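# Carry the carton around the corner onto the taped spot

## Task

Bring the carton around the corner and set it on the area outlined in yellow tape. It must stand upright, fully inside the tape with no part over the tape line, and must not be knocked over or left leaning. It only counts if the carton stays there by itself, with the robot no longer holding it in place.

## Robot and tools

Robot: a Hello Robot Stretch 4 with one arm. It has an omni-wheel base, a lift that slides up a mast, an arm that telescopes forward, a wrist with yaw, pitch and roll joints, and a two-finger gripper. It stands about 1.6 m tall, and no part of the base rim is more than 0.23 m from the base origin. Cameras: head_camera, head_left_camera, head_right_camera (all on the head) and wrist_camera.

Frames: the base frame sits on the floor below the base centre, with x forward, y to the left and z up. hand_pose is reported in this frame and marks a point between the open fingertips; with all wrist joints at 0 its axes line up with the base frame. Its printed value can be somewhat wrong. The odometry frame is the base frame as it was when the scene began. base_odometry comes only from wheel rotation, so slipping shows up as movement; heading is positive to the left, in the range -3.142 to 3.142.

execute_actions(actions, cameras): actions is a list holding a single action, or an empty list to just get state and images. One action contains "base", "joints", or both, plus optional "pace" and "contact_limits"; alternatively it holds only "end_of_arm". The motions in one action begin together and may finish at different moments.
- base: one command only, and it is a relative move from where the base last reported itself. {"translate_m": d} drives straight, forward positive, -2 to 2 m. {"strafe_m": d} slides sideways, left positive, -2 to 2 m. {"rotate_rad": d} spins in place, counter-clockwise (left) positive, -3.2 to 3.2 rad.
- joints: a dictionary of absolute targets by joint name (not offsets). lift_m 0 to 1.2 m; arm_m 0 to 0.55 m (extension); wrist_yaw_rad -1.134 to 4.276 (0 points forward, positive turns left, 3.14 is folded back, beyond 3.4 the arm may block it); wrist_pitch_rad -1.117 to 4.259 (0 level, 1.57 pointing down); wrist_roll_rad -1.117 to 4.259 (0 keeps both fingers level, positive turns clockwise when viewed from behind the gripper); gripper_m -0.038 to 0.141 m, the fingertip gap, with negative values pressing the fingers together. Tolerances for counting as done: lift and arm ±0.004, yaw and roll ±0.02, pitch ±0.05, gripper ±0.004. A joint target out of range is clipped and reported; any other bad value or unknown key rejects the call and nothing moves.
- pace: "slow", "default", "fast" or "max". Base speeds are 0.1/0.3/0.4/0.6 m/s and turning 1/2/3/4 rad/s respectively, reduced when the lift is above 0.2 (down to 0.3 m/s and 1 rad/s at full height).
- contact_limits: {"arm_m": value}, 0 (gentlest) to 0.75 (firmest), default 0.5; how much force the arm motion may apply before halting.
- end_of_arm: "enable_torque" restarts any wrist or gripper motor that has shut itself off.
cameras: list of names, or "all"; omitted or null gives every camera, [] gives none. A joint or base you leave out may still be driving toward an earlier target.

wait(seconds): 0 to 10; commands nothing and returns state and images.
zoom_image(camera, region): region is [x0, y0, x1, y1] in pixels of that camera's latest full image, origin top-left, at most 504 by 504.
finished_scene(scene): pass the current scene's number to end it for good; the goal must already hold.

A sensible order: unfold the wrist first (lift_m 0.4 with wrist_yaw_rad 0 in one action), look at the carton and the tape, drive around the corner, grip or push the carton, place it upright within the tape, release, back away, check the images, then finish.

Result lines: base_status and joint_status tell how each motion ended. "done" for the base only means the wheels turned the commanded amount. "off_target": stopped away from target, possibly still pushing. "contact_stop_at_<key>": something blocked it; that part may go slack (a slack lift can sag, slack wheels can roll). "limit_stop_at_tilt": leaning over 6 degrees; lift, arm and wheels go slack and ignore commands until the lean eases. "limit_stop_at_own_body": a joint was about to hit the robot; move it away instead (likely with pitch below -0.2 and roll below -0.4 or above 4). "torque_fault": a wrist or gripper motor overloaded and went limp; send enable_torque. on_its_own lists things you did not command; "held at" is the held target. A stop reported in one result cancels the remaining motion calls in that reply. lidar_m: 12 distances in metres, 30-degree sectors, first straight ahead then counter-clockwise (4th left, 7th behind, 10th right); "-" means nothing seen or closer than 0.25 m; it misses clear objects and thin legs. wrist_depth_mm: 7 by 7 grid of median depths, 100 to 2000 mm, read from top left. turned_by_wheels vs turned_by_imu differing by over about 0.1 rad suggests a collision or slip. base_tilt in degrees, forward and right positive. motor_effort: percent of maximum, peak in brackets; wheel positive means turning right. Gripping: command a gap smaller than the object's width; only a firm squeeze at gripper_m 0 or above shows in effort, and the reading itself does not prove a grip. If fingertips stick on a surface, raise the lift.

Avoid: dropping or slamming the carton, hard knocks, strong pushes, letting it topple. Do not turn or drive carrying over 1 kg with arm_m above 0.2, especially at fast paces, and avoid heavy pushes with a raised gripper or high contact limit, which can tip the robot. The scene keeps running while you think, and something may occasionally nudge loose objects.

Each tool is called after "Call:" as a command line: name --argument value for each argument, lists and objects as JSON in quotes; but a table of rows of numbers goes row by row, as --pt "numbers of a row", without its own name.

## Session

Call:
execute_actions --actions '[]'

Scene clock: 0.00 s.
base_odometry: x=+0.000 y=+0.000 heading=+0.000 (m, m, rad; odometry frame)
turned_by_wheels: +0.000 (rad since the last result)
turned_by_imu: +0.000 (rad since the last result)
base_tilt: forward=-0.6 right=+0.2 (deg)
lidar_m: 0.82 0.82 0.88 0.68 0.67 0.75 0.64 0.60 0.62 0.98 1.96 1.09
base_status: not commanded
joint_positions: lift_m=+0.219 arm_m=+0.001 wrist_yaw_rad=+3.223 wrist_pitch_rad=-0.014 wrist_roll_rad=+0.018 gripper_m=+0.057
joint_status: not commanded
motor_effort: lift_m=+20 arm_m=-1 wrist_yaw_rad=+2 wrist_pitch_rad=-7 wrist_roll_rad=+1 gripper_m=-2 wheel_0=+0 wheel_1=+0 wheel_2=+0 (%)
hand_pose: x=-0.1226 y=+0.0636 z=+0.4014 quat_wxyz=(-0.041, +0.006, +0.009, +0.999) (m; base frame)
wrist_depth_mm: - - 135 809 866 904 732 / - - 124 798 854 904 732 / - - 125 187 866 904 732 / - 111 136 788 854 904 741 / 185 230 750 798 854 904 750 / 191 707 732 798 196 904 741 / 190 699 750 778 854 831 750
pictures: head_camera, head_left_camera, head_right_camera, wrist_camera
camera_calibration (this result's frames):
wrist_camera: T_world_to_cam=[[-0.126284, 0.991108, -0.0419207, -0.046522], [-0.014352, -0.04408, -0.998925, 0.462038], [-0.99189, -0.125547, 0.019791, 0.101848], [0, 0, 0, 1]] pos_world=[0.101778, 0.0792617, 0.457576]
Images, in order (width x height): head_camera 420x560, head_left_camera 420x672, head_right_camera 420x672, wrist_camera 616x392.

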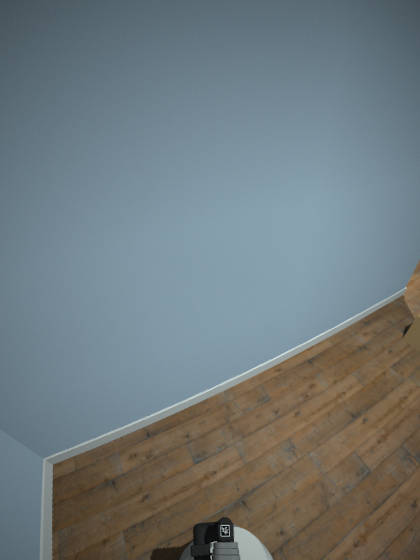

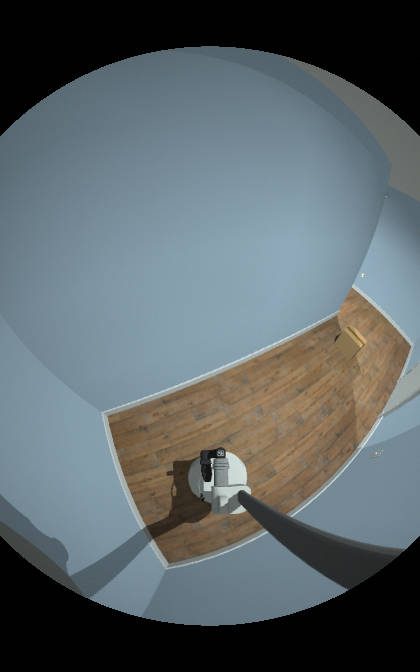

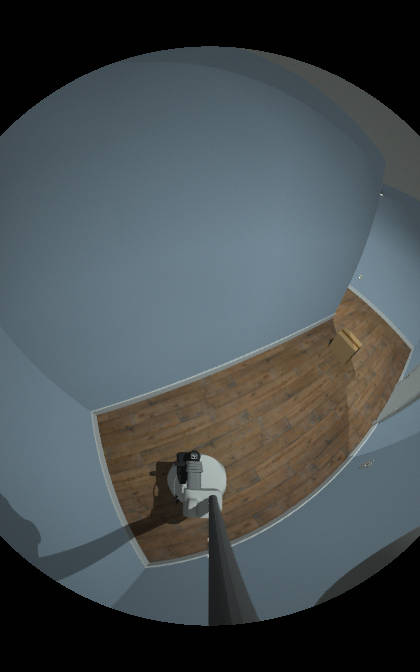

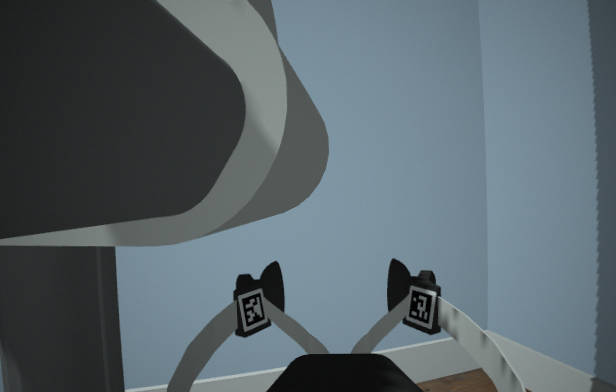

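Call:
execute_actions --actions '[{"base":{"rotate_rad":-1.15},"joints":{"lift_m":0.17}}]' --cameras '["head_camera"]'

Call:
execute_actions --actions '[{"base":{"translate_m":1.2}}]' --cameras '["head_camera","head_left_camera"]'

Scene clock: 5.40 s.
base_odometry: x=+0.000 y=+0.000 heading=-1.150 (m, m, rad; odometry frame)
turned_by_wheels: -1.150 (rad since the last result)
turned_by_imu: -1.161 (rad since the last result)
base_tilt: forward=-0.7 right=+0.1 (deg)
lidar_m: 1.94 1.19 0.85 0.82 0.84 0.74 0.68 0.70 0.63 0.58 0.64 0.87
base_status: done
joint_positions: lift_m=+0.170 arm_m=+0.001 wrist_yaw_rad=+3.223 wrist_pitch_rad=-0.014 wrist_roll_rad=+0.018 gripper_m=+0.057
joint_status: all done
motor_effort: lift_m=+18(19) arm_m=-2(2) wrist_yaw_rad=+2(2) wrist_pitch_rad=-8(7) wrist_roll_rad=+0(1) gripper_m=-2(2) wheel_0=+1(6) wheel_1=+1(3) wheel_2=+0(5) (%)
hand_pose: x=-0.1226 y=+0.0636 z=+0.3522 quat_wxyz=(-0.041, +0.006, +0.009, +0.999) (m; base frame)
wrist_depth_mm: - - 135 831 809 798 768 / - - 124 820 809 798 768 / - - 125 186 809 788 778 / - 111 137 842 820 788 778 / 185 230 854 842 831 798 778 / 191 891 866 831 196 798 778 / 190 842 831 820 809 778 768
pictures: head_camera
Images, in order (width x height): head_camera 420x560.

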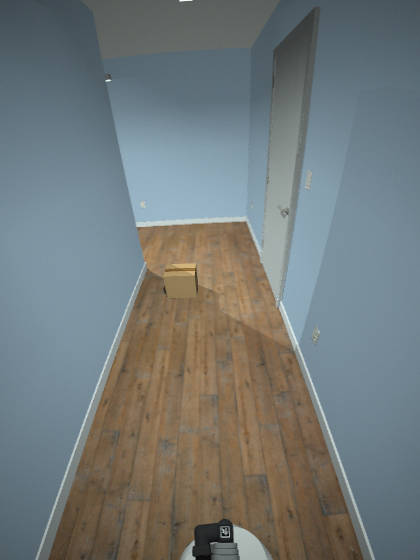

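Scene clock: 10.87 s.
base_odometry: x=+0.490 y=-1.095 heading=-1.150 (m, m, rad; odometry frame)
turned_by_wheels: +0.000 (rad since the last result)
turned_by_imu: -0.001 (rad since the last result)
base_tilt: forward=-0.8 right=+0.1 (deg)
lidar_m: 0.87 0.76 0.88 0.84 0.86 1.19 1.89 0.87 0.60 0.58 0.60 0.79
base_status: done
joint_positions: lift_m=+0.170 arm_m=+0.001 wrist_yaw_rad=+3.223 wrist_pitch_rad=-0.014 wrist_roll_rad=+0.018 gripper_m=+0.057
joint_status: not commanded
motor_effort: lift_m=+18(18) arm_m=-1(2) wrist_yaw_rad=+2(1) wrist_pitch_rad=-7(8) wrist_roll_rad=+1(1) gripper_m=-3(3) wheel_0=+1(5) wheel_1=+0(7) wheel_2=+2(10) (%)
hand_pose: x=-0.1226 y=+0.0636 z=+0.3522 quat_wxyz=(-0.041, +0.006, +0.009, +0.999) (m; base frame)
wrist_depth_mm: - - 135 - 1983 1921 1397 / - - 124 - 1983 1983 1430 / - - 125 187 1983 1921 1430 / - 111 136 - 1983 1921 1464 / 186 231 1921 - 1983 1921 1464 / 191 1160 1118 1182 196 1255 1182 / 190 842 842 891 866 798 866
pictures: head_camera, head_left_camera
Images, in order (width x height): head_camera 420x560, head_left_camera 420x672.

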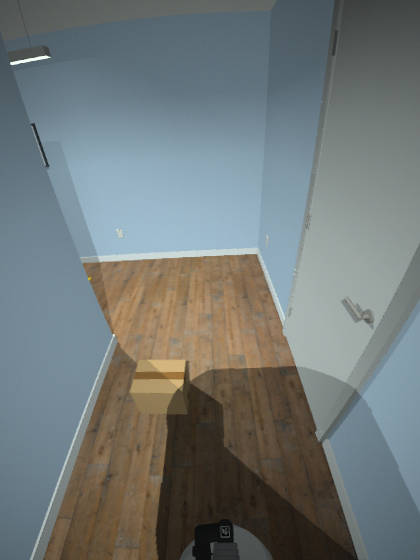

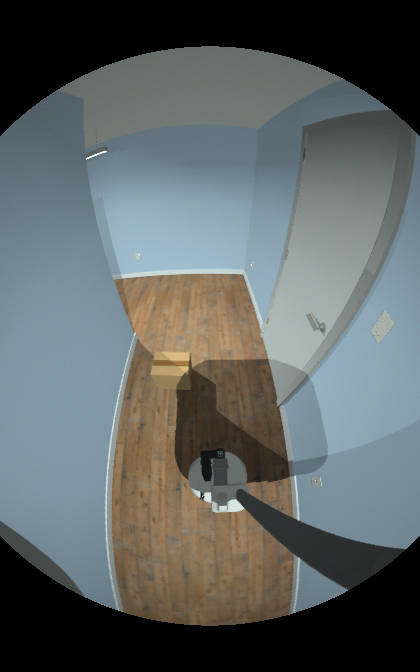

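Call:
execute_actions --actions '[{"base":{"strafe_m":0.33}}]' --cameras '[]'

Call:
execute_actions --actions '[{"base":{"translate_m":0.42}}]' --cameras '["head_camera","head_left_camera"]'

Scene clock: 16.97 s.
base_odometry: x=+0.792 y=-0.960 heading=-1.149 (m, m, rad; odometry frame)
turned_by_wheels: +0.000 (rad since the last result)
turned_by_imu: +0.001 (rad since the last result)
base_tilt: forward=-0.6 right=+0.2 (deg)
lidar_m: 0.75 0.77 0.55 0.50 0.53 0.72 1.89 1.35 0.94 0.91 0.96 1.27
base_status: done
joint_positions: lift_m=+0.170 arm_m=+0.001 wrist_yaw_rad=+3.223 wrist_pitch_rad=-0.014 wrist_roll_rad=+0.018 gripper_m=+0.057
joint_status: not commanded
motor_effort: lift_m=+18(18) arm_m=-2(2) wrist_yaw_rad=+2(1) wrist_pitch_rad=-7(8) wrist_roll_rad=+0(0) gripper_m=-2(3) wheel_0=+1(8) wheel_1=+1(9) wheel_2=+1(1) (%)
hand_pose: x=-0.1226 y=+0.0636 z=+0.3522 quat_wxyz=(-0.041, +0.006, +0.009, +0.999) (m; base frame)
wrist_depth_mm: - - 135 - 1921 1336 831 / - - 124 - 1983 1366 820 / - - 125 186 1983 1397 854 / - 111 137 - 1983 1397 866 / 185 230 - - 1921 1430 866 / 191 1229 1118 1205 196 1138 866 / 190 831 831 891 866 798 798
pictures: none
No camera images: the call's "cameras" was empty. Leave "cameras" out to get every camera's image.

Scene clock: 19.83 s.
base_odometry: x=+0.963 y=-1.344 heading=-1.149 (m, m, rad; odometry frame)
turned_by_wheels: +0.000 (rad since the last result)
turned_by_imu: -0.001 (rad since the last result)
base_tilt: forward=-0.8 right=+0.0 (deg)
lidar_m: 0.34 0.35 0.55 0.50 0.54 0.74 2.04 1.34 0.92 0.88 0.89 0.38
base_status: done
joint_positions: lift_m=+0.170 arm_m=+0.001 wrist_yaw_rad=+3.223 wrist_pitch_rad=-0.014 wrist_roll_rad=+0.018 gripper_m=+0.057
joint_status: not commanded
motor_effort: lift_m=+18(18) arm_m=-2(2) wrist_yaw_rad=+1(2) wrist_pitch_rad=-7(7) wrist_roll_rad=+0(0) gripper_m=-3(2) wheel_0=-1(4) wheel_1=+0(4) wheel_2=+1(9) (%)
hand_pose: x=-0.1226 y=+0.0636 z=+0.3522 quat_wxyz=(-0.041, +0.006, +0.009, +0.999) (m; base frame)
wrist_depth_mm: - - 135 - - 1336 842 / - - 124 - - 1397 854 / - - 125 186 - 1430 866 / - 111 136 - - 1430 878 / 186 231 - - - 1430 878 / 191 1255 1118 1205 196 1138 878 / 190 842 831 891 866 798 798
pictures: head_camera, head_left_camera
Images, in order (width x height): head_camera 420x560, head_left_camera 420x672.

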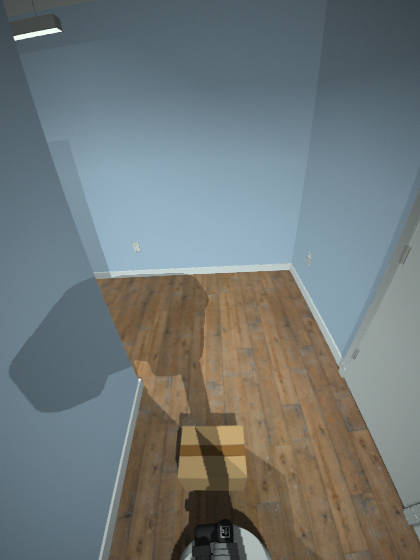

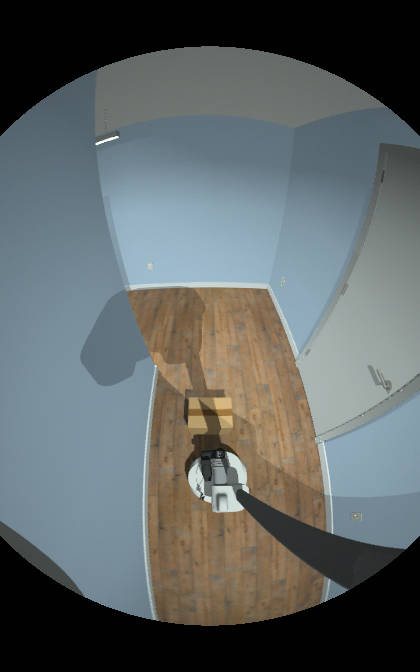

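Call:
execute_actions --actions '[{"base":{"translate_m":0.6},"pace":"slow"}]' --cameras '["head_camera","head_left_camera"]'

Scene clock: 29.50 s.
base_odometry: x=+1.209 y=-1.891 heading=-1.149 (m, m, rad; odometry frame)
turned_by_wheels: +0.000 (rad since the last result)
turned_by_imu: -0.002 (rad since the last result)
base_tilt: forward=-0.6 right=+0.2 (deg)
lidar_m: 0.25 0.25 0.25 0.53 0.55 0.76 2.10 1.32 0.87 0.87 0.88 1.24
base_status: done
joint_positions: lift_m=+0.170 arm_m=+0.001 wrist_yaw_rad=+3.223 wrist_pitch_rad=-0.014 wrist_roll_rad=+0.018 gripper_m=+0.057
joint_status: not commanded
motor_effort: lift_m=+18(18) arm_m=-1(1) wrist_yaw_rad=+2(2) wrist_pitch_rad=-7(8) wrist_roll_rad=+0(1) gripper_m=-1(4) wheel_0=+4(9) wheel_1=+4(5) wheel_2=-3(7) (%)
hand_pose: x=-0.1226 y=+0.0636 z=+0.3522 quat_wxyz=(-0.041, +0.006, +0.009, +0.999) (m; base frame)
wrist_depth_mm: - - 135 - - 1397 854 / - - 124 - - 1397 878 / - - 125 186 - 1430 891 / - 111 137 - - 1464 891 / 186 230 - - - 1464 891 / 191 1229 1118 1205 196 1138 904 / 190 831 831 891 878 788 820
pictures: head_camera, head_left_camera
Images, in order (width x height): head_camera 420x560, head_left_camera 420x672.

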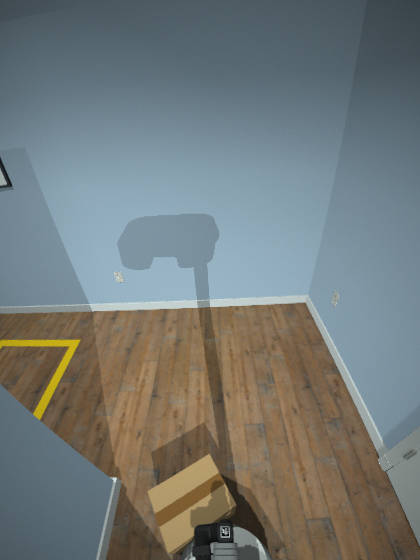

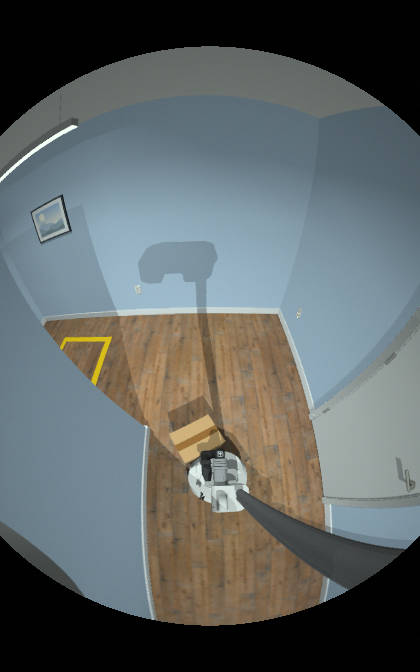

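Call:
execute_actions --actions '[{"base":{"translate_m":-0.13}}]' --cameras '[]'

Call:
execute_actions --actions '[{"base":{"strafe_m":0.2}}]' --cameras '[]'

Call:
execute_actions --actions '[{"base":{"translate_m":0.25},"pace":"slow"}]' --cameras '["head_camera","head_left_camera"]'

Scene clock: 35.57 s.
base_odometry: x=+1.156 y=-1.772 heading=-1.149 (m, m, rad; odometry frame)
turned_by_wheels: +0.000 (rad since the last result)
turned_by_imu: -0.001 (rad since the last result)
base_tilt: forward=-0.8 right=+0.2 (deg)
lidar_m: 0.33 0.29 0.54 0.52 0.55 0.76 2.11 1.33 0.91 0.84 0.88 1.28
base_status: done
joint_positions: lift_m=+0.170 arm_m=+0.001 wrist_yaw_rad=+3.223 wrist_pitch_rad=-0.014 wrist_roll_rad=+0.018 gripper_m=+0.057
joint_status: not commanded
motor_effort: lift_m=+18(18) arm_m=-1(1) wrist_yaw_rad=+1(2) wrist_pitch_rad=-8(8) wrist_roll_rad=+1(1) gripper_m=-1(4) wheel_0=+0(4) wheel_1=+0(7) wheel_2=-1(7) (%)
hand_pose: x=-0.1226 y=+0.0636 z=+0.3522 quat_wxyz=(-0.041, +0.006, +0.009, +0.999) (m; base frame)
wrist_depth_mm: - - 135 - - 1366 854 / - - 124 - - 1397 878 / - - 125 187 - 1464 878 / - 111 137 - - 1464 904 / 186 231 - - - 1499 891 / 191 1229 1138 1205 196 1138 904 / 190 831 842 891 866 798 831
pictures: none
No camera images: the call's "cameras" was empty. Leave "cameras" out to get every camera's image.

Scene clock: 37.50 s.
base_odometry: x=+1.338 y=-1.690 heading=-1.149 (m, m, rad; odometry frame)
turned_by_wheels: +0.000 (rad since the last result)
turned_by_imu: +0.000 (rad since the last result)
base_tilt: forward=-0.8 right=+0.1 (deg)
lidar_m: 0.25 0.37 0.33 0.30 0.34 0.45 1.37 1.64 1.10 1.05 1.11 0.29
base_status: done
joint_positions: lift_m=+0.170 arm_m=+0.001 wrist_yaw_rad=+3.223 wrist_pitch_rad=-0.014 wrist_roll_rad=+0.018 gripper_m=+0.057
joint_status: not commanded
motor_effort: lift_m=+18(18) arm_m=-2(2) wrist_yaw_rad=+2(2) wrist_pitch_rad=-7(7) wrist_roll_rad=+0(0) gripper_m=-1(4) wheel_0=+2(8) wheel_1=-2(9) wheel_2=+0(1) (%)
hand_pose: x=-0.1226 y=+0.0636 z=+0.3522 quat_wxyz=(-0.041, +0.006, +0.009, +0.999) (m; base frame)
wrist_depth_mm: - - 135 - - 809 525 / - - 124 - - 842 535 / - - 125 186 - 866 539 / - 111 137 - - 866 554 / 185 230 - - - 878 554 / 191 1229 1118 1205 197 798 554 / 190 831 842 891 866 661 554
pictures: none
No camera images: the call's "cameras" was empty. Leave "cameras" out to get every camera's image.

Scene clock: 41.27 s.
base_odometry: x=+1.440 y=-1.918 heading=-1.149 (m, m, rad; odometry frame)
turned_by_wheels: +0.000 (rad since the last result)
turned_by_imu: -0.001 (rad since the last result)
base_tilt: forward=-0.6 right=+0.2 (deg)
lidar_m: 0.25 1.74 0.32 0.32 0.35 0.49 1.40 1.61 1.11 1.06 0.28 0.25
base_status: done
joint_positions: lift_m=+0.170 arm_m=+0.001 wrist_yaw_rad=+3.223 wrist_pitch_rad=-0.014 wrist_roll_rad=+0.018 gripper_m=+0.057
joint_status: not commanded
motor_effort: lift_m=+18(18) arm_m=-2(1) wrist_yaw_rad=+1(2) wrist_pitch_rad=-6(7) wrist_roll_rad=+0(1) gripper_m=-3(2) wheel_0=+3(13) wheel_1=+3(3) wheel_2=-4(10) (%)
hand_pose: x=-0.1226 y=+0.0636 z=+0.3522 quat_wxyz=(-0.041, +0.006, +0.009, +0.999) (m; base frame)
wrist_depth_mm: - - 135 - - 831 530 / - - 124 - - 854 539 / - - 125 186 - 866 549 / - 111 136 - - 878 544 / 185 232 - - - 891 544 / 191 1229 1118 1205 196 809 559 / 190 842 820 878 866 668 554
pictures: head_camera, head_left_camera
Images, in order (width x height): head_camera 420x560, head_left_camera 420x672.

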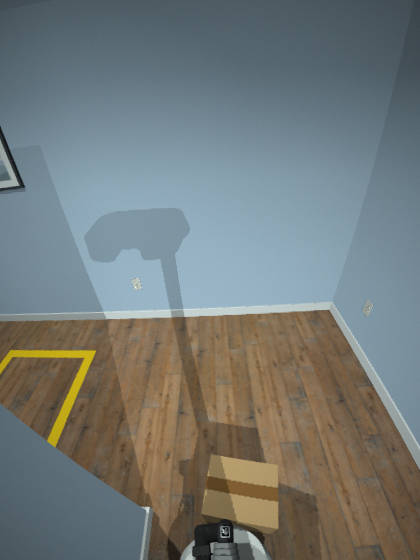

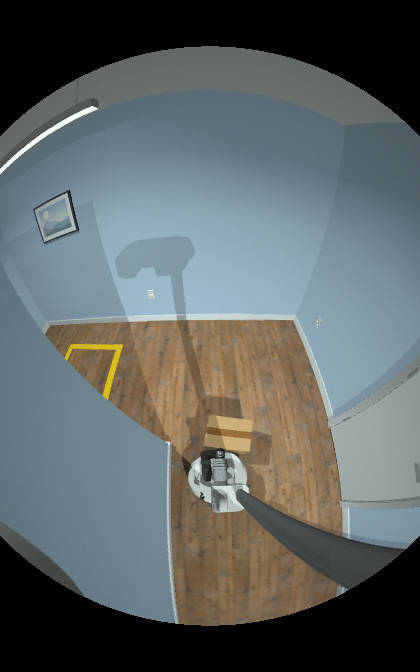

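Call:
execute_actions --actions '[{"base":{"translate_m":-0.05}}]' --cameras '[]'

Call:
execute_actions --actions '[{"base":{"strafe_m":-0.14}}]' --cameras '[]'

Call:
execute_actions --actions '[{"base":{"translate_m":0.22},"pace":"slow"}]' --cameras '["head_camera"]'

Scene clock: 47.07 s.
base_odometry: x=+1.420 y=-1.873 heading=-1.149 (m, m, rad; odometry frame)
turned_by_wheels: +0.000 (rad since the last result)
turned_by_imu: -0.001 (rad since the last result)
base_tilt: forward=-0.6 right=+0.3 (deg)
lidar_m: 0.25 0.28 0.35 0.33 0.36 0.49 1.37 1.61 1.11 1.05 1.08 0.25
base_status: done
joint_positions: lift_m=+0.170 arm_m=+0.001 wrist_yaw_rad=+3.223 wrist_pitch_rad=-0.014 wrist_roll_rad=+0.018 gripper_m=+0.057
joint_status: not commanded
motor_effort: lift_m=+18(18) arm_m=-2(2) wrist_yaw_rad=+2(1) wrist_pitch_rad=-7(7) wrist_roll_rad=+0(0) gripper_m=-2(1) wheel_0=+0(4) wheel_1=+1(6) wheel_2=-2(7) (%)
hand_pose: x=-0.1226 y=+0.0636 z=+0.3522 quat_wxyz=(-0.041, +0.006, +0.009, +0.999) (m; base frame)
wrist_depth_mm: - - 135 - - 831 530 / - - 124 - - 854 544 / - - 125 186 - 866 549 / - 111 137 - - 878 539 / 185 231 - - - 904 559 / 191 1229 1118 1182 196 820 564 / 190 842 842 891 878 676 559
pictures: none
No camera images: the call's "cameras" was empty. Leave "cameras" out to get every camera's image.

Scene clock: 48.73 s.
base_odometry: x=+1.292 y=-1.930 heading=-1.149 (m, m, rad; odometry frame)
turned_by_wheels: +0.000 (rad since the last result)
turned_by_imu: -0.001 (rad since the last result)
base_tilt: forward=-0.5 right=+0.3 (deg)
lidar_m: 0.25 0.25 0.48 0.47 0.50 0.71 1.82 1.42 0.96 0.91 0.96 0.25
base_status: done
joint_positions: lift_m=+0.170 arm_m=+0.001 wrist_yaw_rad=+3.223 wrist_pitch_rad=-0.014 wrist_roll_rad=+0.018 gripper_m=+0.057
joint_status: not commanded
motor_effort: lift_m=+18(18) arm_m=-2(1) wrist_yaw_rad=+2(1) wrist_pitch_rad=-7(7) wrist_roll_rad=+0(0) gripper_m=-3(2) wheel_0=+0(7) wheel_1=+1(7) wheel_2=-1(3) (%)
hand_pose: x=-0.1226 y=+0.0636 z=+0.3522 quat_wxyz=(-0.041, +0.006, +0.009, +0.999) (m; base frame)
wrist_depth_mm: - - 135 - - 1229 759 / - - 124 - - 1255 778 / - - 125 187 - 1281 788 / - 111 137 - - 1281 788 / 185 230 - - - 1308 798 / 191 1229 1138 1182 196 1078 798 / 190 842 842 891 866 798 768
pictures: none
No camera images: the call's "cameras" was empty. Leave "cameras" out to get every camera's image.

Scene clock: 52.20 s.
base_odometry: x=+1.382 y=-2.130 heading=-1.149 (m, m, rad; odometry frame)
turned_by_wheels: +0.000 (rad since the last result)
turned_by_imu: -0.001 (rad since the last result)
base_tilt: forward=-0.7 right=+0.4 (deg)
lidar_m: 0.25 0.25 0.25 0.47 0.51 0.70 1.86 1.39 0.98 0.91 0.97 0.25
base_status: done
joint_positions: lift_m=+0.170 arm_m=+0.001 wrist_yaw_rad=+3.223 wrist_pitch_rad=-0.014 wrist_roll_rad=+0.018 gripper_m=+0.057
joint_status: not commanded
motor_effort: lift_m=+18(18) arm_m=-2(1) wrist_yaw_rad=+1(2) wrist_pitch_rad=-7(8) wrist_roll_rad=+1(1) gripper_m=-2(3) wheel_0=+5(8) wheel_1=+3(6) wheel_2=-6(7) (%)
hand_pose: x=-0.1226 y=+0.0636 z=+0.3522 quat_wxyz=(-0.041, +0.006, +0.009, +0.999) (m; base frame)
wrist_depth_mm: - - 135 - - 1229 768 / - - 124 - - 1281 778 / - - 125 186 - 1281 788 / - 111 136 - - 1336 798 / 186 230 - - - 1308 809 / 191 1229 1138 1182 196 1098 809 / 190 831 842 891 866 798 768
pictures: head_camera
Images, in order (width x height): head_camera 420x560.

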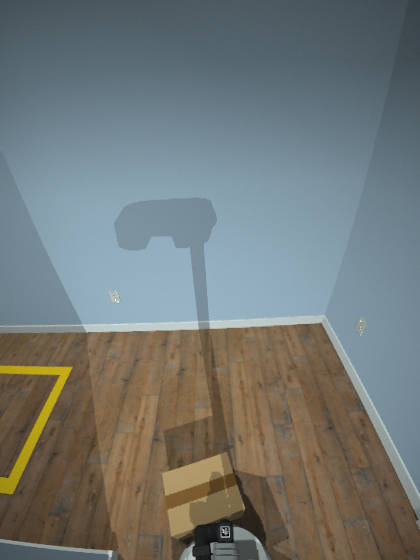

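Call:
execute_actions --actions '[{"base":{"translate_m":-0.07}}]' --cameras '[]'

Call:
execute_actions --actions '[{"base":{"strafe_m":0.09}}]' --cameras '[]'

Call:
execute_actions --actions '[{"base":{"translate_m":0.22},"pace":"slow"}]' --cameras '["head_camera"]'

Scene clock: 56.33 s.
base_odometry: x=+1.354 y=-2.067 heading=-1.149 (m, m, rad; odometry frame)
turned_by_wheels: +0.000 (rad since the last result)
turned_by_imu: -0.001 (rad since the last result)
base_tilt: forward=-0.6 right=+0.1 (deg)
lidar_m: 0.27 0.26 0.51 0.45 0.48 0.70 1.82 1.40 0.96 0.91 0.97 1.34
base_status: done
joint_positions: lift_m=+0.170 arm_m=+0.001 wrist_yaw_rad=+3.223 wrist_pitch_rad=-0.014 wrist_roll_rad=+0.018 gripper_m=+0.057
joint_status: not commanded
motor_effort: lift_m=+18(18) arm_m=-2(2) wrist_yaw_rad=+2(2) wrist_pitch_rad=-7(6) wrist_roll_rad=+1(1) gripper_m=-3(2) wheel_0=+0(2) wheel_1=+0(1) wheel_2=-1(7) (%)
hand_pose: x=-0.1226 y=+0.0636 z=+0.3522 quat_wxyz=(-0.041, +0.006, +0.009, +0.999) (m; base frame)
wrist_depth_mm: - - 135 - - 1205 768 / - - 124 - - 1255 768 / - - 125 186 - 1281 788 / - 111 136 - - 1308 788 / 186 231 - - - 1281 809 / 191 1229 1138 1229 197 1078 809 / 190 842 842 891 866 788 778
pictures: none
No camera images: the call's "cameras" was empty. Leave "cameras" out to get every camera's image.

Scene clock: 57.73 s.
base_odometry: x=+1.436 y=-2.030 heading=-1.149 (m, m, rad; odometry frame)
turned_by_wheels: +0.000 (rad since the last result)
turned_by_imu: +0.000 (rad since the last result)
base_tilt: forward=-0.5 right=+0.3 (deg)
lidar_m: 0.25 0.25 0.43 0.38 0.40 0.57 1.56 1.54 1.08 1.01 1.06 0.30
base_status: done
joint_positions: lift_m=+0.170 arm_m=+0.001 wrist_yaw_rad=+3.223 wrist_pitch_rad=-0.014 wrist_roll_rad=+0.018 gripper_m=+0.057
joint_status: not commanded
motor_effort: lift_m=+18(18) arm_m=-2(2) wrist_yaw_rad=+2(1) wrist_pitch_rad=-8(8) wrist_roll_rad=+0(0) gripper_m=-1(2) wheel_0=+1(8) wheel_1=-1(8) wheel_2=+1(2) (%)
hand_pose: x=-0.1226 y=+0.0636 z=+0.3522 quat_wxyz=(-0.041, +0.006, +0.009, +0.999) (m; base frame)
wrist_depth_mm: - - 135 - - 960 627 / - - 124 - - 1008 615 / - - 125 186 - 1025 634 / - 111 136 - - 1025 634 / 186 230 - - - 1060 634 / 191 1229 1138 1205 196 917 640 / 190 831 842 891 878 768 647
pictures: none
No camera images: the call's "cameras" was empty. Leave "cameras" out to get every camera's image.

Scene clock: 61.23 s.
base_odometry: x=+1.526 y=-2.230 heading=-1.148 (m, m, rad; odometry frame)
turned_by_wheels: +0.001 (rad since the last result)
turned_by_imu: +0.000 (rad since the last result)
base_tilt: forward=-0.6 right=+0.2 (deg)
lidar_m: 0.25 0.26 1.87 0.40 0.41 0.57 1.59 1.52 1.07 0.98 1.06 0.25
base_status: done
joint_positions: lift_m=+0.170 arm_m=+0.001 wrist_yaw_rad=+3.223 wrist_pitch_rad=-0.014 wrist_roll_rad=+0.018 gripper_m=+0.057
joint_status: not commanded
motor_effort: lift_m=+18(18) arm_m=-2(2) wrist_yaw_rad=+1(2) wrist_pitch_rad=-7(8) wrist_roll_rad=+0(0) gripper_m=-4(4) wheel_0=+9(9) wheel_1=+4(7) wheel_2=-4(8) (%)
hand_pose: x=-0.1226 y=+0.0636 z=+0.3522 quat_wxyz=(-0.041, +0.006, +0.009, +0.999) (m; base frame)
wrist_depth_mm: - - 135 - - 976 634 / - - 124 - - 1008 634 / - - 125 187 - 1042 634 / - 111 136 - - 1042 640 / 186 230 - - - 1060 640 / 191 1229 1118 1182 196 917 647 / 190 831 831 891 866 768 647
pictures: head_camera
Images, in order (width x height): head_camera 420x560.

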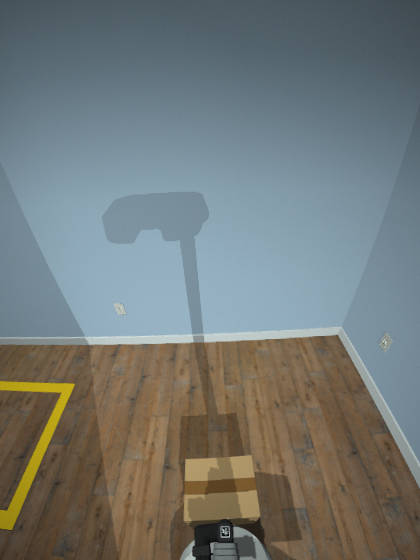

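Call:
execute_actions --actions '[{"base":{"strafe_m":-0.02},"pace":"slow"}]' --cameras '[]'

Call:
execute_actions --actions '[{"base":{"translate_m":0.15},"pace":"slow"}]' --cameras '["head_camera","head_left_camera"]'

Scene clock: 66.43 s.
base_odometry: x=+1.508 y=-2.238 heading=-1.148 (m, m, rad; odometry frame)
turned_by_wheels: +0.000 (rad since the last result)
turned_by_imu: -0.001 (rad since the last result)
base_tilt: forward=-0.6 right=+0.3 (deg)
lidar_m: 0.25 0.25 1.92 0.41 0.43 0.61 1.65 1.52 1.03 0.98 1.05 0.25
base_status: done
joint_positions: lift_m=+0.170 arm_m=+0.001 wrist_yaw_rad=+3.223 wrist_pitch_rad=-0.014 wrist_roll_rad=+0.018 gripper_m=+0.057
joint_status: not commanded
motor_effort: lift_m=+18(18) arm_m=-1(1) wrist_yaw_rad=+2(1) wrist_pitch_rad=-7(7) wrist_roll_rad=+0(0) gripper_m=-1(2) wheel_0=+1(8) wheel_1=+0(5) wheel_2=+0(3) (%)
hand_pose: x=-0.1226 y=+0.0636 z=+0.3522 quat_wxyz=(-0.041, +0.006, +0.009, +0.999) (m; base frame)
wrist_depth_mm: - - 135 - - 1042 668 / - - 124 - - 1078 654 / - - 125 186 - 1098 668 / - 111 136 - - 1098 676 / 185 231 - - - 1118 683 / 192 1229 1118 1205 196 976 676 / 190 842 842 891 854 788 691
pictures: none
No camera images: the call's "cameras" was empty. Leave "cameras" out to get every camera's image.

Scene clock: 69.20 s.
base_odometry: x=+1.569 y=-2.375 heading=-1.148 (m, m, rad; odometry frame)
turned_by_wheels: +0.000 (rad since the last result)
turned_by_imu: +0.000 (rad since the last result)
base_tilt: forward=-0.7 right=+0.2 (deg)
lidar_m: 0.25 0.27 1.67 0.81 0.46 0.63 1.70 1.47 1.05 0.98 1.02 0.25
base_status: done
joint_positions: lift_m=+0.170 arm_m=+0.001 wrist_yaw_rad=+3.223 wrist_pitch_rad=-0.014 wrist_roll_rad=+0.018 gripper_m=+0.057
joint_status: not commanded
motor_effort: lift_m=+18(18) arm_m=-2(2) wrist_yaw_rad=+2(2) wrist_pitch_rad=-7(7) wrist_roll_rad=+0(0) gripper_m=-3(4) wheel_0=+8(12) wheel_1=+2(6) wheel_2=-6(9) (%)
hand_pose: x=-0.1226 y=+0.0636 z=+0.3522 quat_wxyz=(-0.041, +0.006, +0.009, +0.999) (m; base frame)
wrist_depth_mm: - - 135 - - 1060 676 / - - 124 - - 1078 668 / - - 125 186 - 1098 676 / - 111 136 - - 1118 683 / 186 229 - - - 1160 691 / 191 1229 1118 1205 196 1008 676 / 190 831 831 891 866 798 691
pictures: head_camera, head_left_camera
Images, in order (width x height): head_camera 420x560, head_left_camera 420x672.

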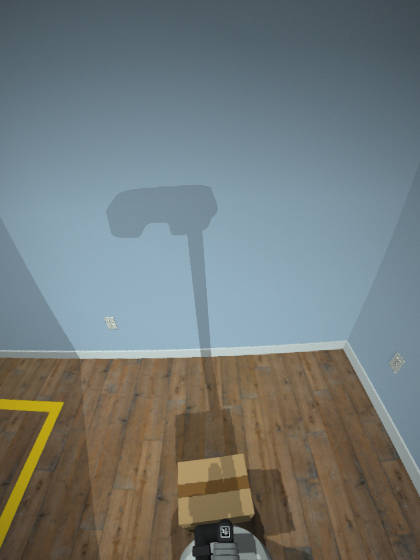

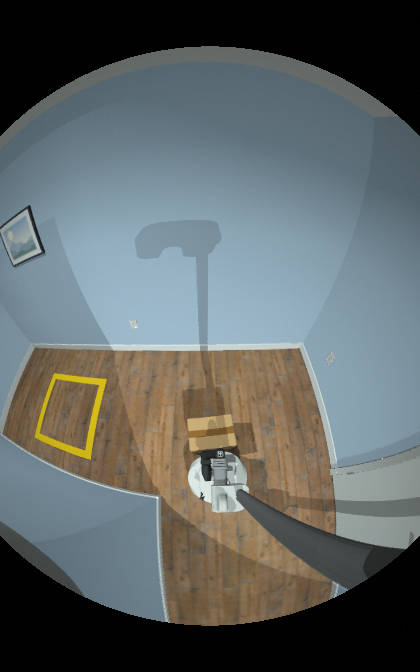

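Call:
execute_actions --actions '[{"base":{"strafe_m":0.04},"pace":"slow"}]' --cameras '[]'

Call:
execute_actions --actions '[{"base":{"translate_m":0.1},"pace":"slow"}]' --cameras '[]'

Call:
execute_actions --actions '[{"base":{"translate_m":-0.05}}]' --cameras '[]'

Call:
execute_actions --actions '[{"base":{"strafe_m":-0.55}}]' --cameras '[]'

Call:
execute_actions --actions '[{"base":{"translate_m":0.41}}]' --cameras '[]'

Call:
execute_actions --actions '[{"base":{"rotate_rad":1.6}}]' --cameras '["head_camera"]'

Scene clock: 77.43 s.
base_odometry: x=+1.606 y=-2.358 heading=-1.148 (m, m, rad; odometry frame)
turned_by_wheels: +0.000 (rad since the last result)
turned_by_imu: -0.001 (rad since the last result)
base_tilt: forward=-0.8 right=+0.1 (deg)
lidar_m: 0.25 0.27 1.72 0.80 0.43 0.54 1.46 1.57 1.09 1.03 1.08 0.25
base_status: done
joint_positions: lift_m=+0.170 arm_m=+0.001 wrist_yaw_rad=+3.223 wrist_pitch_rad=-0.014 wrist_roll_rad=+0.018 gripper_m=+0.057
joint_status: not commanded
motor_effort: lift_m=+18(18) arm_m=-2(2) wrist_yaw_rad=+2(2) wrist_pitch_rad=-8(7) wrist_roll_rad=+1(1) gripper_m=-3(3) wheel_0=-4(5) wheel_1=+3(7) wheel_2=-3(6) (%)
hand_pose: x=-0.1226 y=+0.0636 z=+0.3522 quat_wxyz=(-0.041, +0.006, +0.009, +0.999) (m; base frame)
wrist_depth_mm: - - 135 - - 946 603 / - - 124 - - 960 597 / - - 125 187 - 976 603 / - 111 137 - - 991 615 / 186 229 - - - 1008 615 / 191 1229 1118 1182 196 878 609 / 190 842 842 878 866 741 615
pictures: none
No camera images: the call's "cameras" was empty. Leave "cameras" out to get every camera's image.

Scene clock: 79.70 s.
base_odometry: x=+1.647 y=-2.449 heading=-1.148 (m, m, rad; odometry frame)
turned_by_wheels: +0.000 (rad since the last result)
turned_by_imu: +0.000 (rad since the last result)
base_tilt: forward=-0.6 right=+0.1 (deg)
lidar_m: 0.25 0.25 1.57 1.22 0.47 0.54 1.50 1.47 1.10 1.03 1.08 0.25
base_status: done
joint_positions: lift_m=+0.170 arm_m=+0.001 wrist_yaw_rad=+3.223 wrist_pitch_rad=-0.014 wrist_roll_rad=+0.018 gripper_m=+0.057
joint_status: not commanded
motor_effort: lift_m=+18(18) arm_m=-1(1) wrist_yaw_rad=+1(2) wrist_pitch_rad=-8(7) wrist_roll_rad=+1(1) gripper_m=-4(4) wheel_0=+6(10) wheel_1=+4(8) wheel_2=-3(9) (%)
hand_pose: x=-0.1226 y=+0.0636 z=+0.3522 quat_wxyz=(-0.041, +0.006, +0.009, +0.999) (m; base frame)
wrist_depth_mm: - - 135 - - 946 615 / - - 124 - - 976 603 / - - 125 186 - 991 603 / - 111 137 - - 1008 609 / 186 230 - - - 1025 621 / 191 1255 1118 1182 197 878 621 / 190 842 842 891 866 741 621
pictures: none
No camera images: the call's "cameras" was empty. Leave "cameras" out to get every camera's image.

Scene clock: 80.87 s.
base_odometry: x=+1.626 y=-2.404 heading=-1.148 (m, m, rad; odometry frame)
turned_by_wheels: +0.000 (rad since the last result)
turned_by_imu: +0.000 (rad since the last result)
base_tilt: forward=-0.7 right=+0.1 (deg)
lidar_m: 0.25 0.27 1.63 1.01 0.46 0.56 1.47 1.50 1.05 1.03 1.08 0.25
base_status: done
joint_positions: lift_m=+0.170 arm_m=+0.001 wrist_yaw_rad=+3.223 wrist_pitch_rad=-0.014 wrist_roll_rad=+0.018 gripper_m=+0.057
joint_status: not commanded
motor_effort: lift_m=+18(18) arm_m=-2(1) wrist_yaw_rad=+2(2) wrist_pitch_rad=-7(7) wrist_roll_rad=+0(0) gripper_m=-2(2) wheel_0=-1(6) wheel_1=+2(2) wheel_2=-2(8) (%)
hand_pose: x=-0.1226 y=+0.0636 z=+0.3522 quat_wxyz=(-0.041, +0.006, +0.009, +0.999) (m; base frame)
wrist_depth_mm: - - 135 - - 946 609 / - - 124 - - 976 603 / - - 125 186 - 991 603 / - 111 137 - - 991 615 / 185 231 - - - 1008 609 / 191 1229 1118 1182 196 891 615 / 189 842 842 891 866 732 627
pictures: none
No camera images: the call's "cameras" was empty. Leave "cameras" out to get every camera's image.

Scene clock: 84.03 s.
base_odometry: x=+1.124 y=-2.629 heading=-1.148 (m, m, rad; odometry frame)
turned_by_wheels: +0.000 (rad since the last result)
turned_by_imu: -0.002 (rad since the last result)
base_tilt: forward=-0.6 right=+0.1 (deg)
lidar_m: 1.17 0.56 0.45 0.99 0.93 1.30 2.36 0.72 0.52 0.48 0.51 0.71
base_status: done
joint_positions: lift_m=+0.170 arm_m=+0.001 wrist_yaw_rad=+3.223 wrist_pitch_rad=-0.014 wrist_roll_rad=+0.018 gripper_m=+0.057
joint_status: not commanded
motor_effort: lift_m=+18(18) arm_m=-2(1) wrist_yaw_rad=+2(1) wrist_pitch_rad=-8(7) wrist_roll_rad=+1(0) gripper_m=-3(2) wheel_0=+0(7) wheel_1=+0(7) wheel_2=+0(1) (%)
hand_pose: x=-0.1226 y=+0.0636 z=+0.3522 quat_wxyz=(-0.041, +0.006, +0.009, +0.999) (m; base frame)
wrist_depth_mm: - - 135 - - - 1537 / - - 124 - - - 1576 / - - 125 186 - - 1618 / - 111 137 - - - 1618 / 186 231 1576 - - - 1618 / 191 976 1118 1182 196 1229 1205 / 190 842 831 878 866 798 866
pictures: none
No camera images: the call's "cameras" was empty. Leave "cameras" out to get every camera's image.

Scene clock: 86.90 s.
base_odometry: x=+1.293 y=-3.003 heading=-1.148 (m, m, rad; odometry frame)
turned_by_wheels: +0.000 (rad since the last result)
turned_by_imu: -0.001 (rad since the last result)
base_tilt: forward=-0.7 right=+0.2 (deg)
lidar_m: 0.75 0.80 1.11 0.37 0.40 1.35 2.31 0.73 0.51 0.48 0.53 0.70
base_status: done
joint_positions: lift_m=+0.170 arm_m=+0.001 wrist_yaw_rad=+3.223 wrist_pitch_rad=-0.014 wrist_roll_rad=+0.018 gripper_m=+0.057
joint_status: not commanded
motor_effort: lift_m=+18(18) arm_m=-2(1) wrist_yaw_rad=+1(1) wrist_pitch_rad=-8(8) wrist_roll_rad=+0(1) gripper_m=-3(2) wheel_0=+0(4) wheel_1=+0(5) wheel_2=+1(7) (%)
hand_pose: x=-0.1226 y=+0.0636 z=+0.3522 quat_wxyz=(-0.041, +0.006, +0.009, +0.999) (m; base frame)
wrist_depth_mm: - - 135 - - - 1537 / - - 124 - - - 1618 / - - 125 186 - - 1618 / - 111 136 - - - 1618 / 186 231 1576 - - - 1618 / 191 976 1118 1205 196 1229 1182 / 190 831 842 904 866 798 854
pictures: none
No camera images: the call's "cameras" was empty. Leave "cameras" out to get every camera's image.

Scene clock: 88.97 s.
base_odometry: x=+1.293 y=-3.003 heading=+0.452 (m, m, rad; odometry frame)
turned_by_wheels: +1.600 (rad since the last result)
turned_by_imu: +1.614 (rad since the last result)
base_tilt: forward=-0.7 right=+0.0 (deg)
lidar_m: 0.37 0.40 1.34 1.98 0.72 0.52 0.48 0.52 0.74 0.75 0.79 1.14
base_status: done
joint_positions: lift_m=+0.170 arm_m=+0.001 wrist_yaw_rad=+3.223 wrist_pitch_rad=-0.014 wrist_roll_rad=+0.018 gripper_m=+0.057
joint_status: not commanded
motor_effort: lift_m=+18(18) arm_m=-2(2) wrist_yaw_rad=+1(2) wrist_pitch_rad=-7(8) wrist_roll_rad=+0(0) gripper_m=-3(2) wheel_0=-1(4) wheel_1=+1(6) wheel_2=+1(6) (%)
hand_pose: x=-0.1226 y=+0.0636 z=+0.3522 quat_wxyz=(-0.041, +0.006, +0.009, +0.999) (m; base frame)
wrist_depth_mm: - - 135 621 609 585 569 / - - 124 627 609 591 574 / - - 125 186 609 591 569 / - 111 136 621 615 591 574 / 186 230 661 640 615 597 574 / 191 683 654 634 196 591 574 / 190 668 654 634 609 591 580
pictures: head_camera
Images, in order (width x height): head_camera 420x560.

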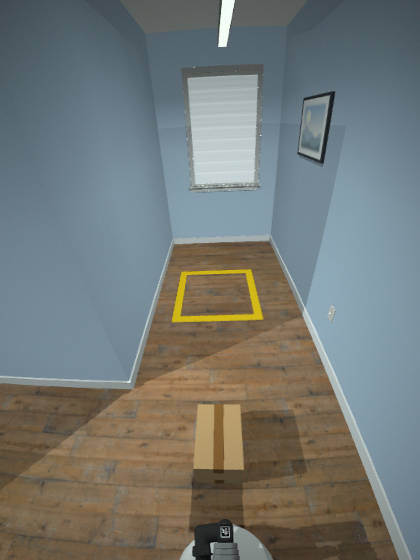

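Call:
execute_actions --actions '[{"base":{"strafe_m":-0.015},"pace":"slow"}]' --cameras '[]'

Call:
execute_actions --actions '[{"base":{"translate_m":0.4},"pace":"slow"}]' --cameras '["head_camera"]'

Scene clock: 92.23 s.
base_odometry: x=+1.299 y=-3.017 heading=+0.452 (m, m, rad; odometry frame)
turned_by_wheels: +0.000 (rad since the last result)
turned_by_imu: -0.001 (rad since the last result)
base_tilt: forward=-0.6 right=+0.4 (deg)
lidar_m: 0.36 0.40 1.34 2.00 0.70 0.50 0.48 0.51 0.76 0.74 0.78 1.08
base_status: done
joint_positions: lift_m=+0.170 arm_m=+0.001 wrist_yaw_rad=+3.223 wrist_pitch_rad=-0.014 wrist_roll_rad=+0.018 gripper_m=+0.057
joint_status: not commanded
motor_effort: lift_m=+18(18) arm_m=-1(2) wrist_yaw_rad=+1(1) wrist_pitch_rad=-7(9) wrist_roll_rad=+2(0) gripper_m=-1(2) wheel_0=+0(5) wheel_1=+0(5) wheel_2=+0(1) (%)
hand_pose: x=-0.1226 y=+0.0636 z=+0.3522 quat_wxyz=(-0.041, +0.006, +0.009, +0.999) (m; base frame)
wrist_depth_mm: - - 135 621 609 591 569 / - - 124 627 609 591 569 / - - 125 186 609 591 580 / - 111 137 627 615 591 580 / 186 230 647 640 609 591 574 / 191 676 661 627 196 591 580 / 190 668 654 627 609 591 580
pictures: none
No camera images: the call's "cameras" was empty. Leave "cameras" out to get every camera's image.

Scene clock: 97.53 s.
base_odometry: x=+1.659 y=-2.842 heading=+0.453 (m, m, rad; odometry frame)
turned_by_wheels: +0.001 (rad since the last result)
turned_by_imu: +0.000 (rad since the last result)
base_tilt: forward=-0.6 right=+0.2 (deg)
lidar_m: 0.25 0.27 0.83 2.17 1.25 0.91 0.84 0.93 0.80 0.72 0.80 0.25
base_status: done
joint_positions: lift_m=+0.170 arm_m=+0.001 wrist_yaw_rad=+3.223 wrist_pitch_rad=-0.014 wrist_roll_rad=+0.018 gripper_m=+0.057
joint_status: not commanded
motor_effort: lift_m=+18(18) arm_m=-2(2) wrist_yaw_rad=+2(2) wrist_pitch_rad=-7(8) wrist_roll_rad=+1(1) gripper_m=-4(2) wheel_0=+8(9) wheel_1=+4(5) wheel_2=-4(8) (%)
hand_pose: x=-0.1226 y=+0.0636 z=+0.3522 quat_wxyz=(-0.041, +0.006, +0.009, +0.999) (m; base frame)
wrist_depth_mm: - - 135 1008 976 960 946 / - - 124 1008 991 960 931 / - - 125 186 1008 946 946 / - 111 136 1042 991 946 931 / 186 231 1060 1042 991 976 946 / 191 1098 1078 1025 196 960 946 / 190 831 831 891 866 788 854
pictures: head_camera
Images, in order (width x height): head_camera 420x560.

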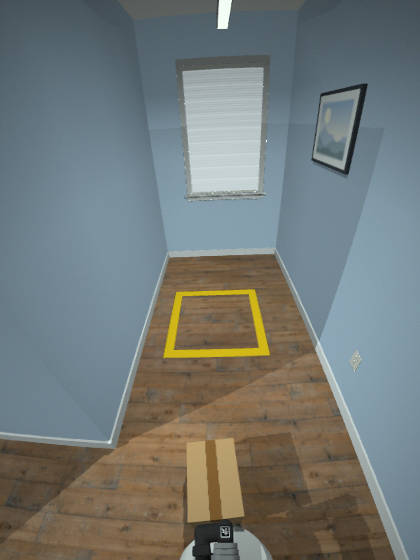

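Call:
execute_actions --actions '[{"base":{"strafe_m":0.035},"pace":"slow"}]' --cameras '[]'

Call:
execute_actions --actions '[{"base":{"translate_m":0.3},"pace":"slow"}]' --cameras '["head_camera"]'

Scene clock: 101.33 s.
base_odometry: x=+1.643 y=-2.811 heading=+0.452 (m, m, rad; odometry frame)
turned_by_wheels: +0.000 (rad since the last result)
turned_by_imu: -0.001 (rad since the last result)
base_tilt: forward=-0.6 right=+0.1 (deg)
lidar_m: 0.25 0.30 0.83 2.19 1.24 0.91 0.89 0.94 0.82 0.79 0.82 0.27
base_status: done
joint_positions: lift_m=+0.170 arm_m=+0.001 wrist_yaw_rad=+3.223 wrist_pitch_rad=-0.014 wrist_roll_rad=+0.018 gripper_m=+0.057
joint_status: not commanded
motor_effort: lift_m=+18(18) arm_m=-1(1) wrist_yaw_rad=+1(1) wrist_pitch_rad=-8(7) wrist_roll_rad=-1(0) gripper_m=+0(2) wheel_0=-3(8) wheel_1=+1(5) wheel_2=-2(3) (%)
hand_pose: x=-0.1226 y=+0.0636 z=+0.3522 quat_wxyz=(-0.041, +0.006, +0.009, +0.999) (m; base frame)
wrist_depth_mm: - - 135 1008 991 946 891 / - - 124 1025 976 960 917 / - - 125 186 991 960 917 / - 111 137 1025 991 976 946 / 186 230 1078 1025 1025 976 946 / 191 1098 1098 1025 196 960 931 / 189 831 831 891 866 788 854
pictures: none
No camera images: the call's "cameras" was empty. Leave "cameras" out to get every camera's image.

Scene clock: 105.60 s.
base_odometry: x=+1.913 y=-2.679 heading=+0.453 (m, m, rad; odometry frame)
turned_by_wheels: +0.000 (rad since the last result)
turned_by_imu: +0.000 (rad since the last result)
base_tilt: forward=-0.7 right=+0.1 (deg)
lidar_m: 0.25 0.28 0.63 1.04 1.69 1.21 1.18 1.14 0.83 0.78 0.82 0.25
base_status: done
joint_positions: lift_m=+0.170 arm_m=+0.001 wrist_yaw_rad=+3.223 wrist_pitch_rad=-0.014 wrist_roll_rad=+0.018 gripper_m=+0.057
joint_status: not commanded
motor_effort: lift_m=+18(18) arm_m=-2(2) wrist_yaw_rad=+3(2) wrist_pitch_rad=-7(8) wrist_roll_rad=+0(2) gripper_m=-3(2) wheel_0=+6(10) wheel_1=+4(6) wheel_2=-4(8) (%)
hand_pose: x=-0.1226 y=+0.0636 z=+0.3522 quat_wxyz=(-0.041, +0.006, +0.009, +0.999) (m; base frame)
wrist_depth_mm: - - 135 1308 1281 1255 1182 / - - 124 1281 1281 1229 1182 / - - 125 186 1281 1255 1205 / - 111 136 1308 1281 1255 1205 / 186 231 1397 1308 1308 1255 1205 / 191 1229 1118 1205 196 1205 1160 / 190 842 831 891 866 788 866
pictures: head_camera
Images, in order (width x height): head_camera 420x560.

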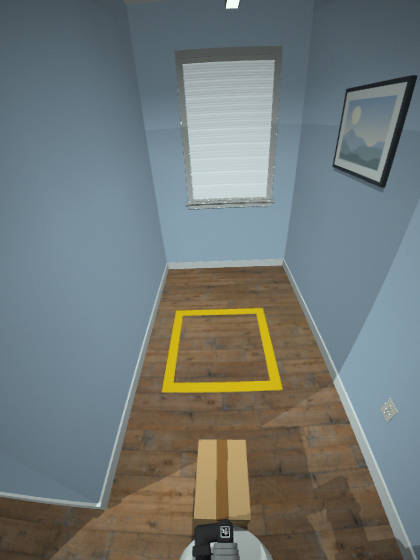

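Call:
execute_actions --actions '[{"base":{"strafe_m":-0.022},"pace":"slow"}]' --cameras '[]'

Call:
execute_actions --actions '[{"base":{"translate_m":0.3},"pace":"slow"}]' --cameras '["head_camera"]'

Scene clock: 112.40 s.
base_odometry: x=+1.922 y=-2.699 heading=+0.453 (m, m, rad; odometry frame)
turned_by_wheels: +0.000 (rad since the last result)
turned_by_imu: +0.000 (rad since the last result)
base_tilt: forward=-0.6 right=+0.1 (deg)
lidar_m: 0.25 0.29 0.66 1.03 1.65 1.25 1.18 1.11 0.80 0.74 0.80 0.26
base_status: done
joint_positions: lift_m=+0.170 arm_m=+0.001 wrist_yaw_rad=+3.223 wrist_pitch_rad=-0.014 wrist_roll_rad=+0.018 gripper_m=+0.057
joint_status: not commanded
motor_effort: lift_m=+18(18) arm_m=-1(1) wrist_yaw_rad=+2(2) wrist_pitch_rad=-7(8) wrist_roll_rad=+1(0) gripper_m=-3(2) wheel_0=+6(8) wheel_1=+1(3) wheel_2=-2(2) (%)
hand_pose: x=-0.1226 y=+0.0636 z=+0.3522 quat_wxyz=(-0.041, +0.006, +0.009, +0.999) (m; base frame)
wrist_depth_mm: - - 135 1308 1281 1255 1182 / - - 124 1336 1281 1255 1182 / - - 125 186 1281 1255 1182 / - 111 136 1308 1281 1255 1182 / 186 230 1397 1336 1281 1255 1182 / 191 1229 1138 1205 196 1205 1160 / 189 831 831 891 854 798 854
pictures: none
No camera images: the call's "cameras" was empty. Leave "cameras" out to get every camera's image.

Scene clock: 116.67 s.
base_odometry: x=+2.192 y=-2.568 heading=+0.454 (m, m, rad; odometry frame)
turned_by_wheels: +0.001 (rad since the last result)
turned_by_imu: +0.000 (rad since the last result)
base_tilt: forward=-0.6 right=+0.2 (deg)
lidar_m: 0.25 0.28 0.63 0.60 2.08 1.54 1.47 1.10 0.80 0.74 0.79 0.25
base_status: done
joint_positions: lift_m=+0.170 arm_m=+0.001 wrist_yaw_rad=+3.223 wrist_pitch_rad=-0.014 wrist_roll_rad=+0.018 gripper_m=+0.057
joint_status: not commanded
motor_effort: lift_m=+18(18) arm_m=-2(2) wrist_yaw_rad=+2(2) wrist_pitch_rad=-7(8) wrist_roll_rad=-1(0) gripper_m=-1(1) wheel_0=+8(10) wheel_1=+4(6) wheel_2=-4(9) (%)
hand_pose: x=-0.1226 y=+0.0636 z=+0.3522 quat_wxyz=(-0.041, +0.006, +0.009, +0.999) (m; base frame)
wrist_depth_mm: - - 135 1618 1537 1499 1464 / - - 124 1618 1576 1499 1430 / - - 125 186 1576 1499 1464 / - 111 137 1618 1576 1537 1464 / 186 231 1708 1618 1576 1499 1464 / 191 1229 1118 1205 196 1229 1205 / 190 842 831 891 878 798 854
pictures: head_camera
Images, in order (width x height): head_camera 420x560.

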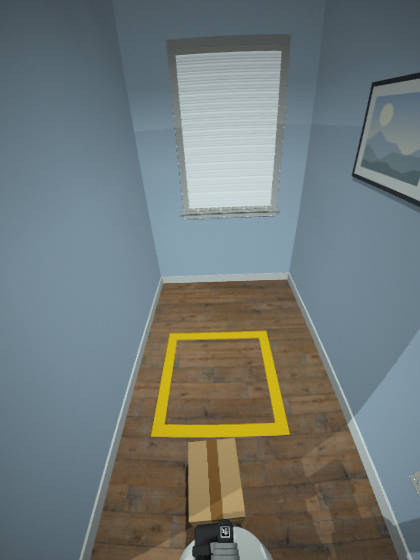

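Call:
execute_actions --actions '[{"base":{"strafe_m":0.03},"pace":"slow"}]' --cameras '[]'

Call:
execute_actions --actions '[{"base":{"translate_m":0.3},"pace":"slow"}]' --cameras '["head_camera"]'

Scene clock: 124.83 s.
base_odometry: x=+2.179 y=-2.541 heading=+0.454 (m, m, rad; odometry frame)
turned_by_wheels: +0.000 (rad since the last result)
turned_by_imu: -0.001 (rad since the last result)
base_tilt: forward=-0.7 right=+0.2 (deg)
lidar_m: 0.25 0.28 0.61 0.55 2.10 1.57 1.48 1.16 0.82 0.79 0.81 0.26
base_status: done
joint_positions: lift_m=+0.170 arm_m=+0.001 wrist_yaw_rad=+3.223 wrist_pitch_rad=-0.014 wrist_roll_rad=+0.018 gripper_m=+0.057
joint_status: not commanded
motor_effort: lift_m=+18(18) arm_m=-2(2) wrist_yaw_rad=+1(2) wrist_pitch_rad=-7(7) wrist_roll_rad=+0(0) gripper_m=-5(3) wheel_0=-2(6) wheel_1=+4(7) wheel_2=-2(2) (%)
hand_pose: x=-0.1226 y=+0.0636 z=+0.3522 quat_wxyz=(-0.041, +0.006, +0.009, +0.999) (m; base frame)
wrist_depth_mm: - - 135 1618 1576 1499 1430 / - - 124 1618 1537 1499 1464 / - - 125 186 1576 1537 1464 / - 111 137 1618 1576 1499 1464 / 186 230 1708 1618 1576 1537 1464 / 191 1255 1138 1205 196 1229 1182 / 190 842 842 891 866 798 854
pictures: none
No camera images: the call's "cameras" was empty. Leave "cameras" out to get every camera's image.

Scene clock: 129.10 s.
base_odometry: x=+2.448 y=-2.409 heading=+0.454 (m, m, rad; odometry frame)
turned_by_wheels: +0.000 (rad since the last result)
turned_by_imu: -0.001 (rad since the last result)
base_tilt: forward=-0.5 right=+0.2 (deg)
lidar_m: 0.25 0.29 0.60 0.57 0.61 1.85 1.77 1.17 0.84 0.77 0.82 0.26
base_status: done
joint_positions: lift_m=+0.170 arm_m=+0.001 wrist_yaw_rad=+3.223 wrist_pitch_rad=-0.014 wrist_roll_rad=+0.018 gripper_m=+0.057
joint_status: not commanded
motor_effort: lift_m=+18(18) arm_m=-2(2) wrist_yaw_rad=+2(2) wrist_pitch_rad=-8(7) wrist_roll_rad=+0(1) gripper_m=-4(4) wheel_0=+4(12) wheel_1=+1(4) wheel_2=-3(9) (%)
hand_pose: x=-0.1226 y=+0.0636 z=+0.3522 quat_wxyz=(-0.041, +0.006, +0.009, +0.999) (m; base frame)
wrist_depth_mm: - - 135 1921 1863 1756 1708 / - - 124 1921 1921 1808 1756 / - - 125 186 1863 1808 1756 / - 111 137 1863 1863 1808 1708 / 185 230 1983 1921 1863 1808 1708 / 191 1229 1118 1205 196 1229 1182 / 190 831 831 891 866 788 854
pictures: head_camera
Images, in order (width x height): head_camera 420x560.

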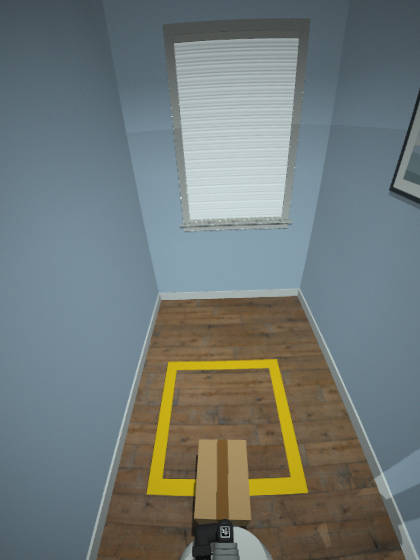

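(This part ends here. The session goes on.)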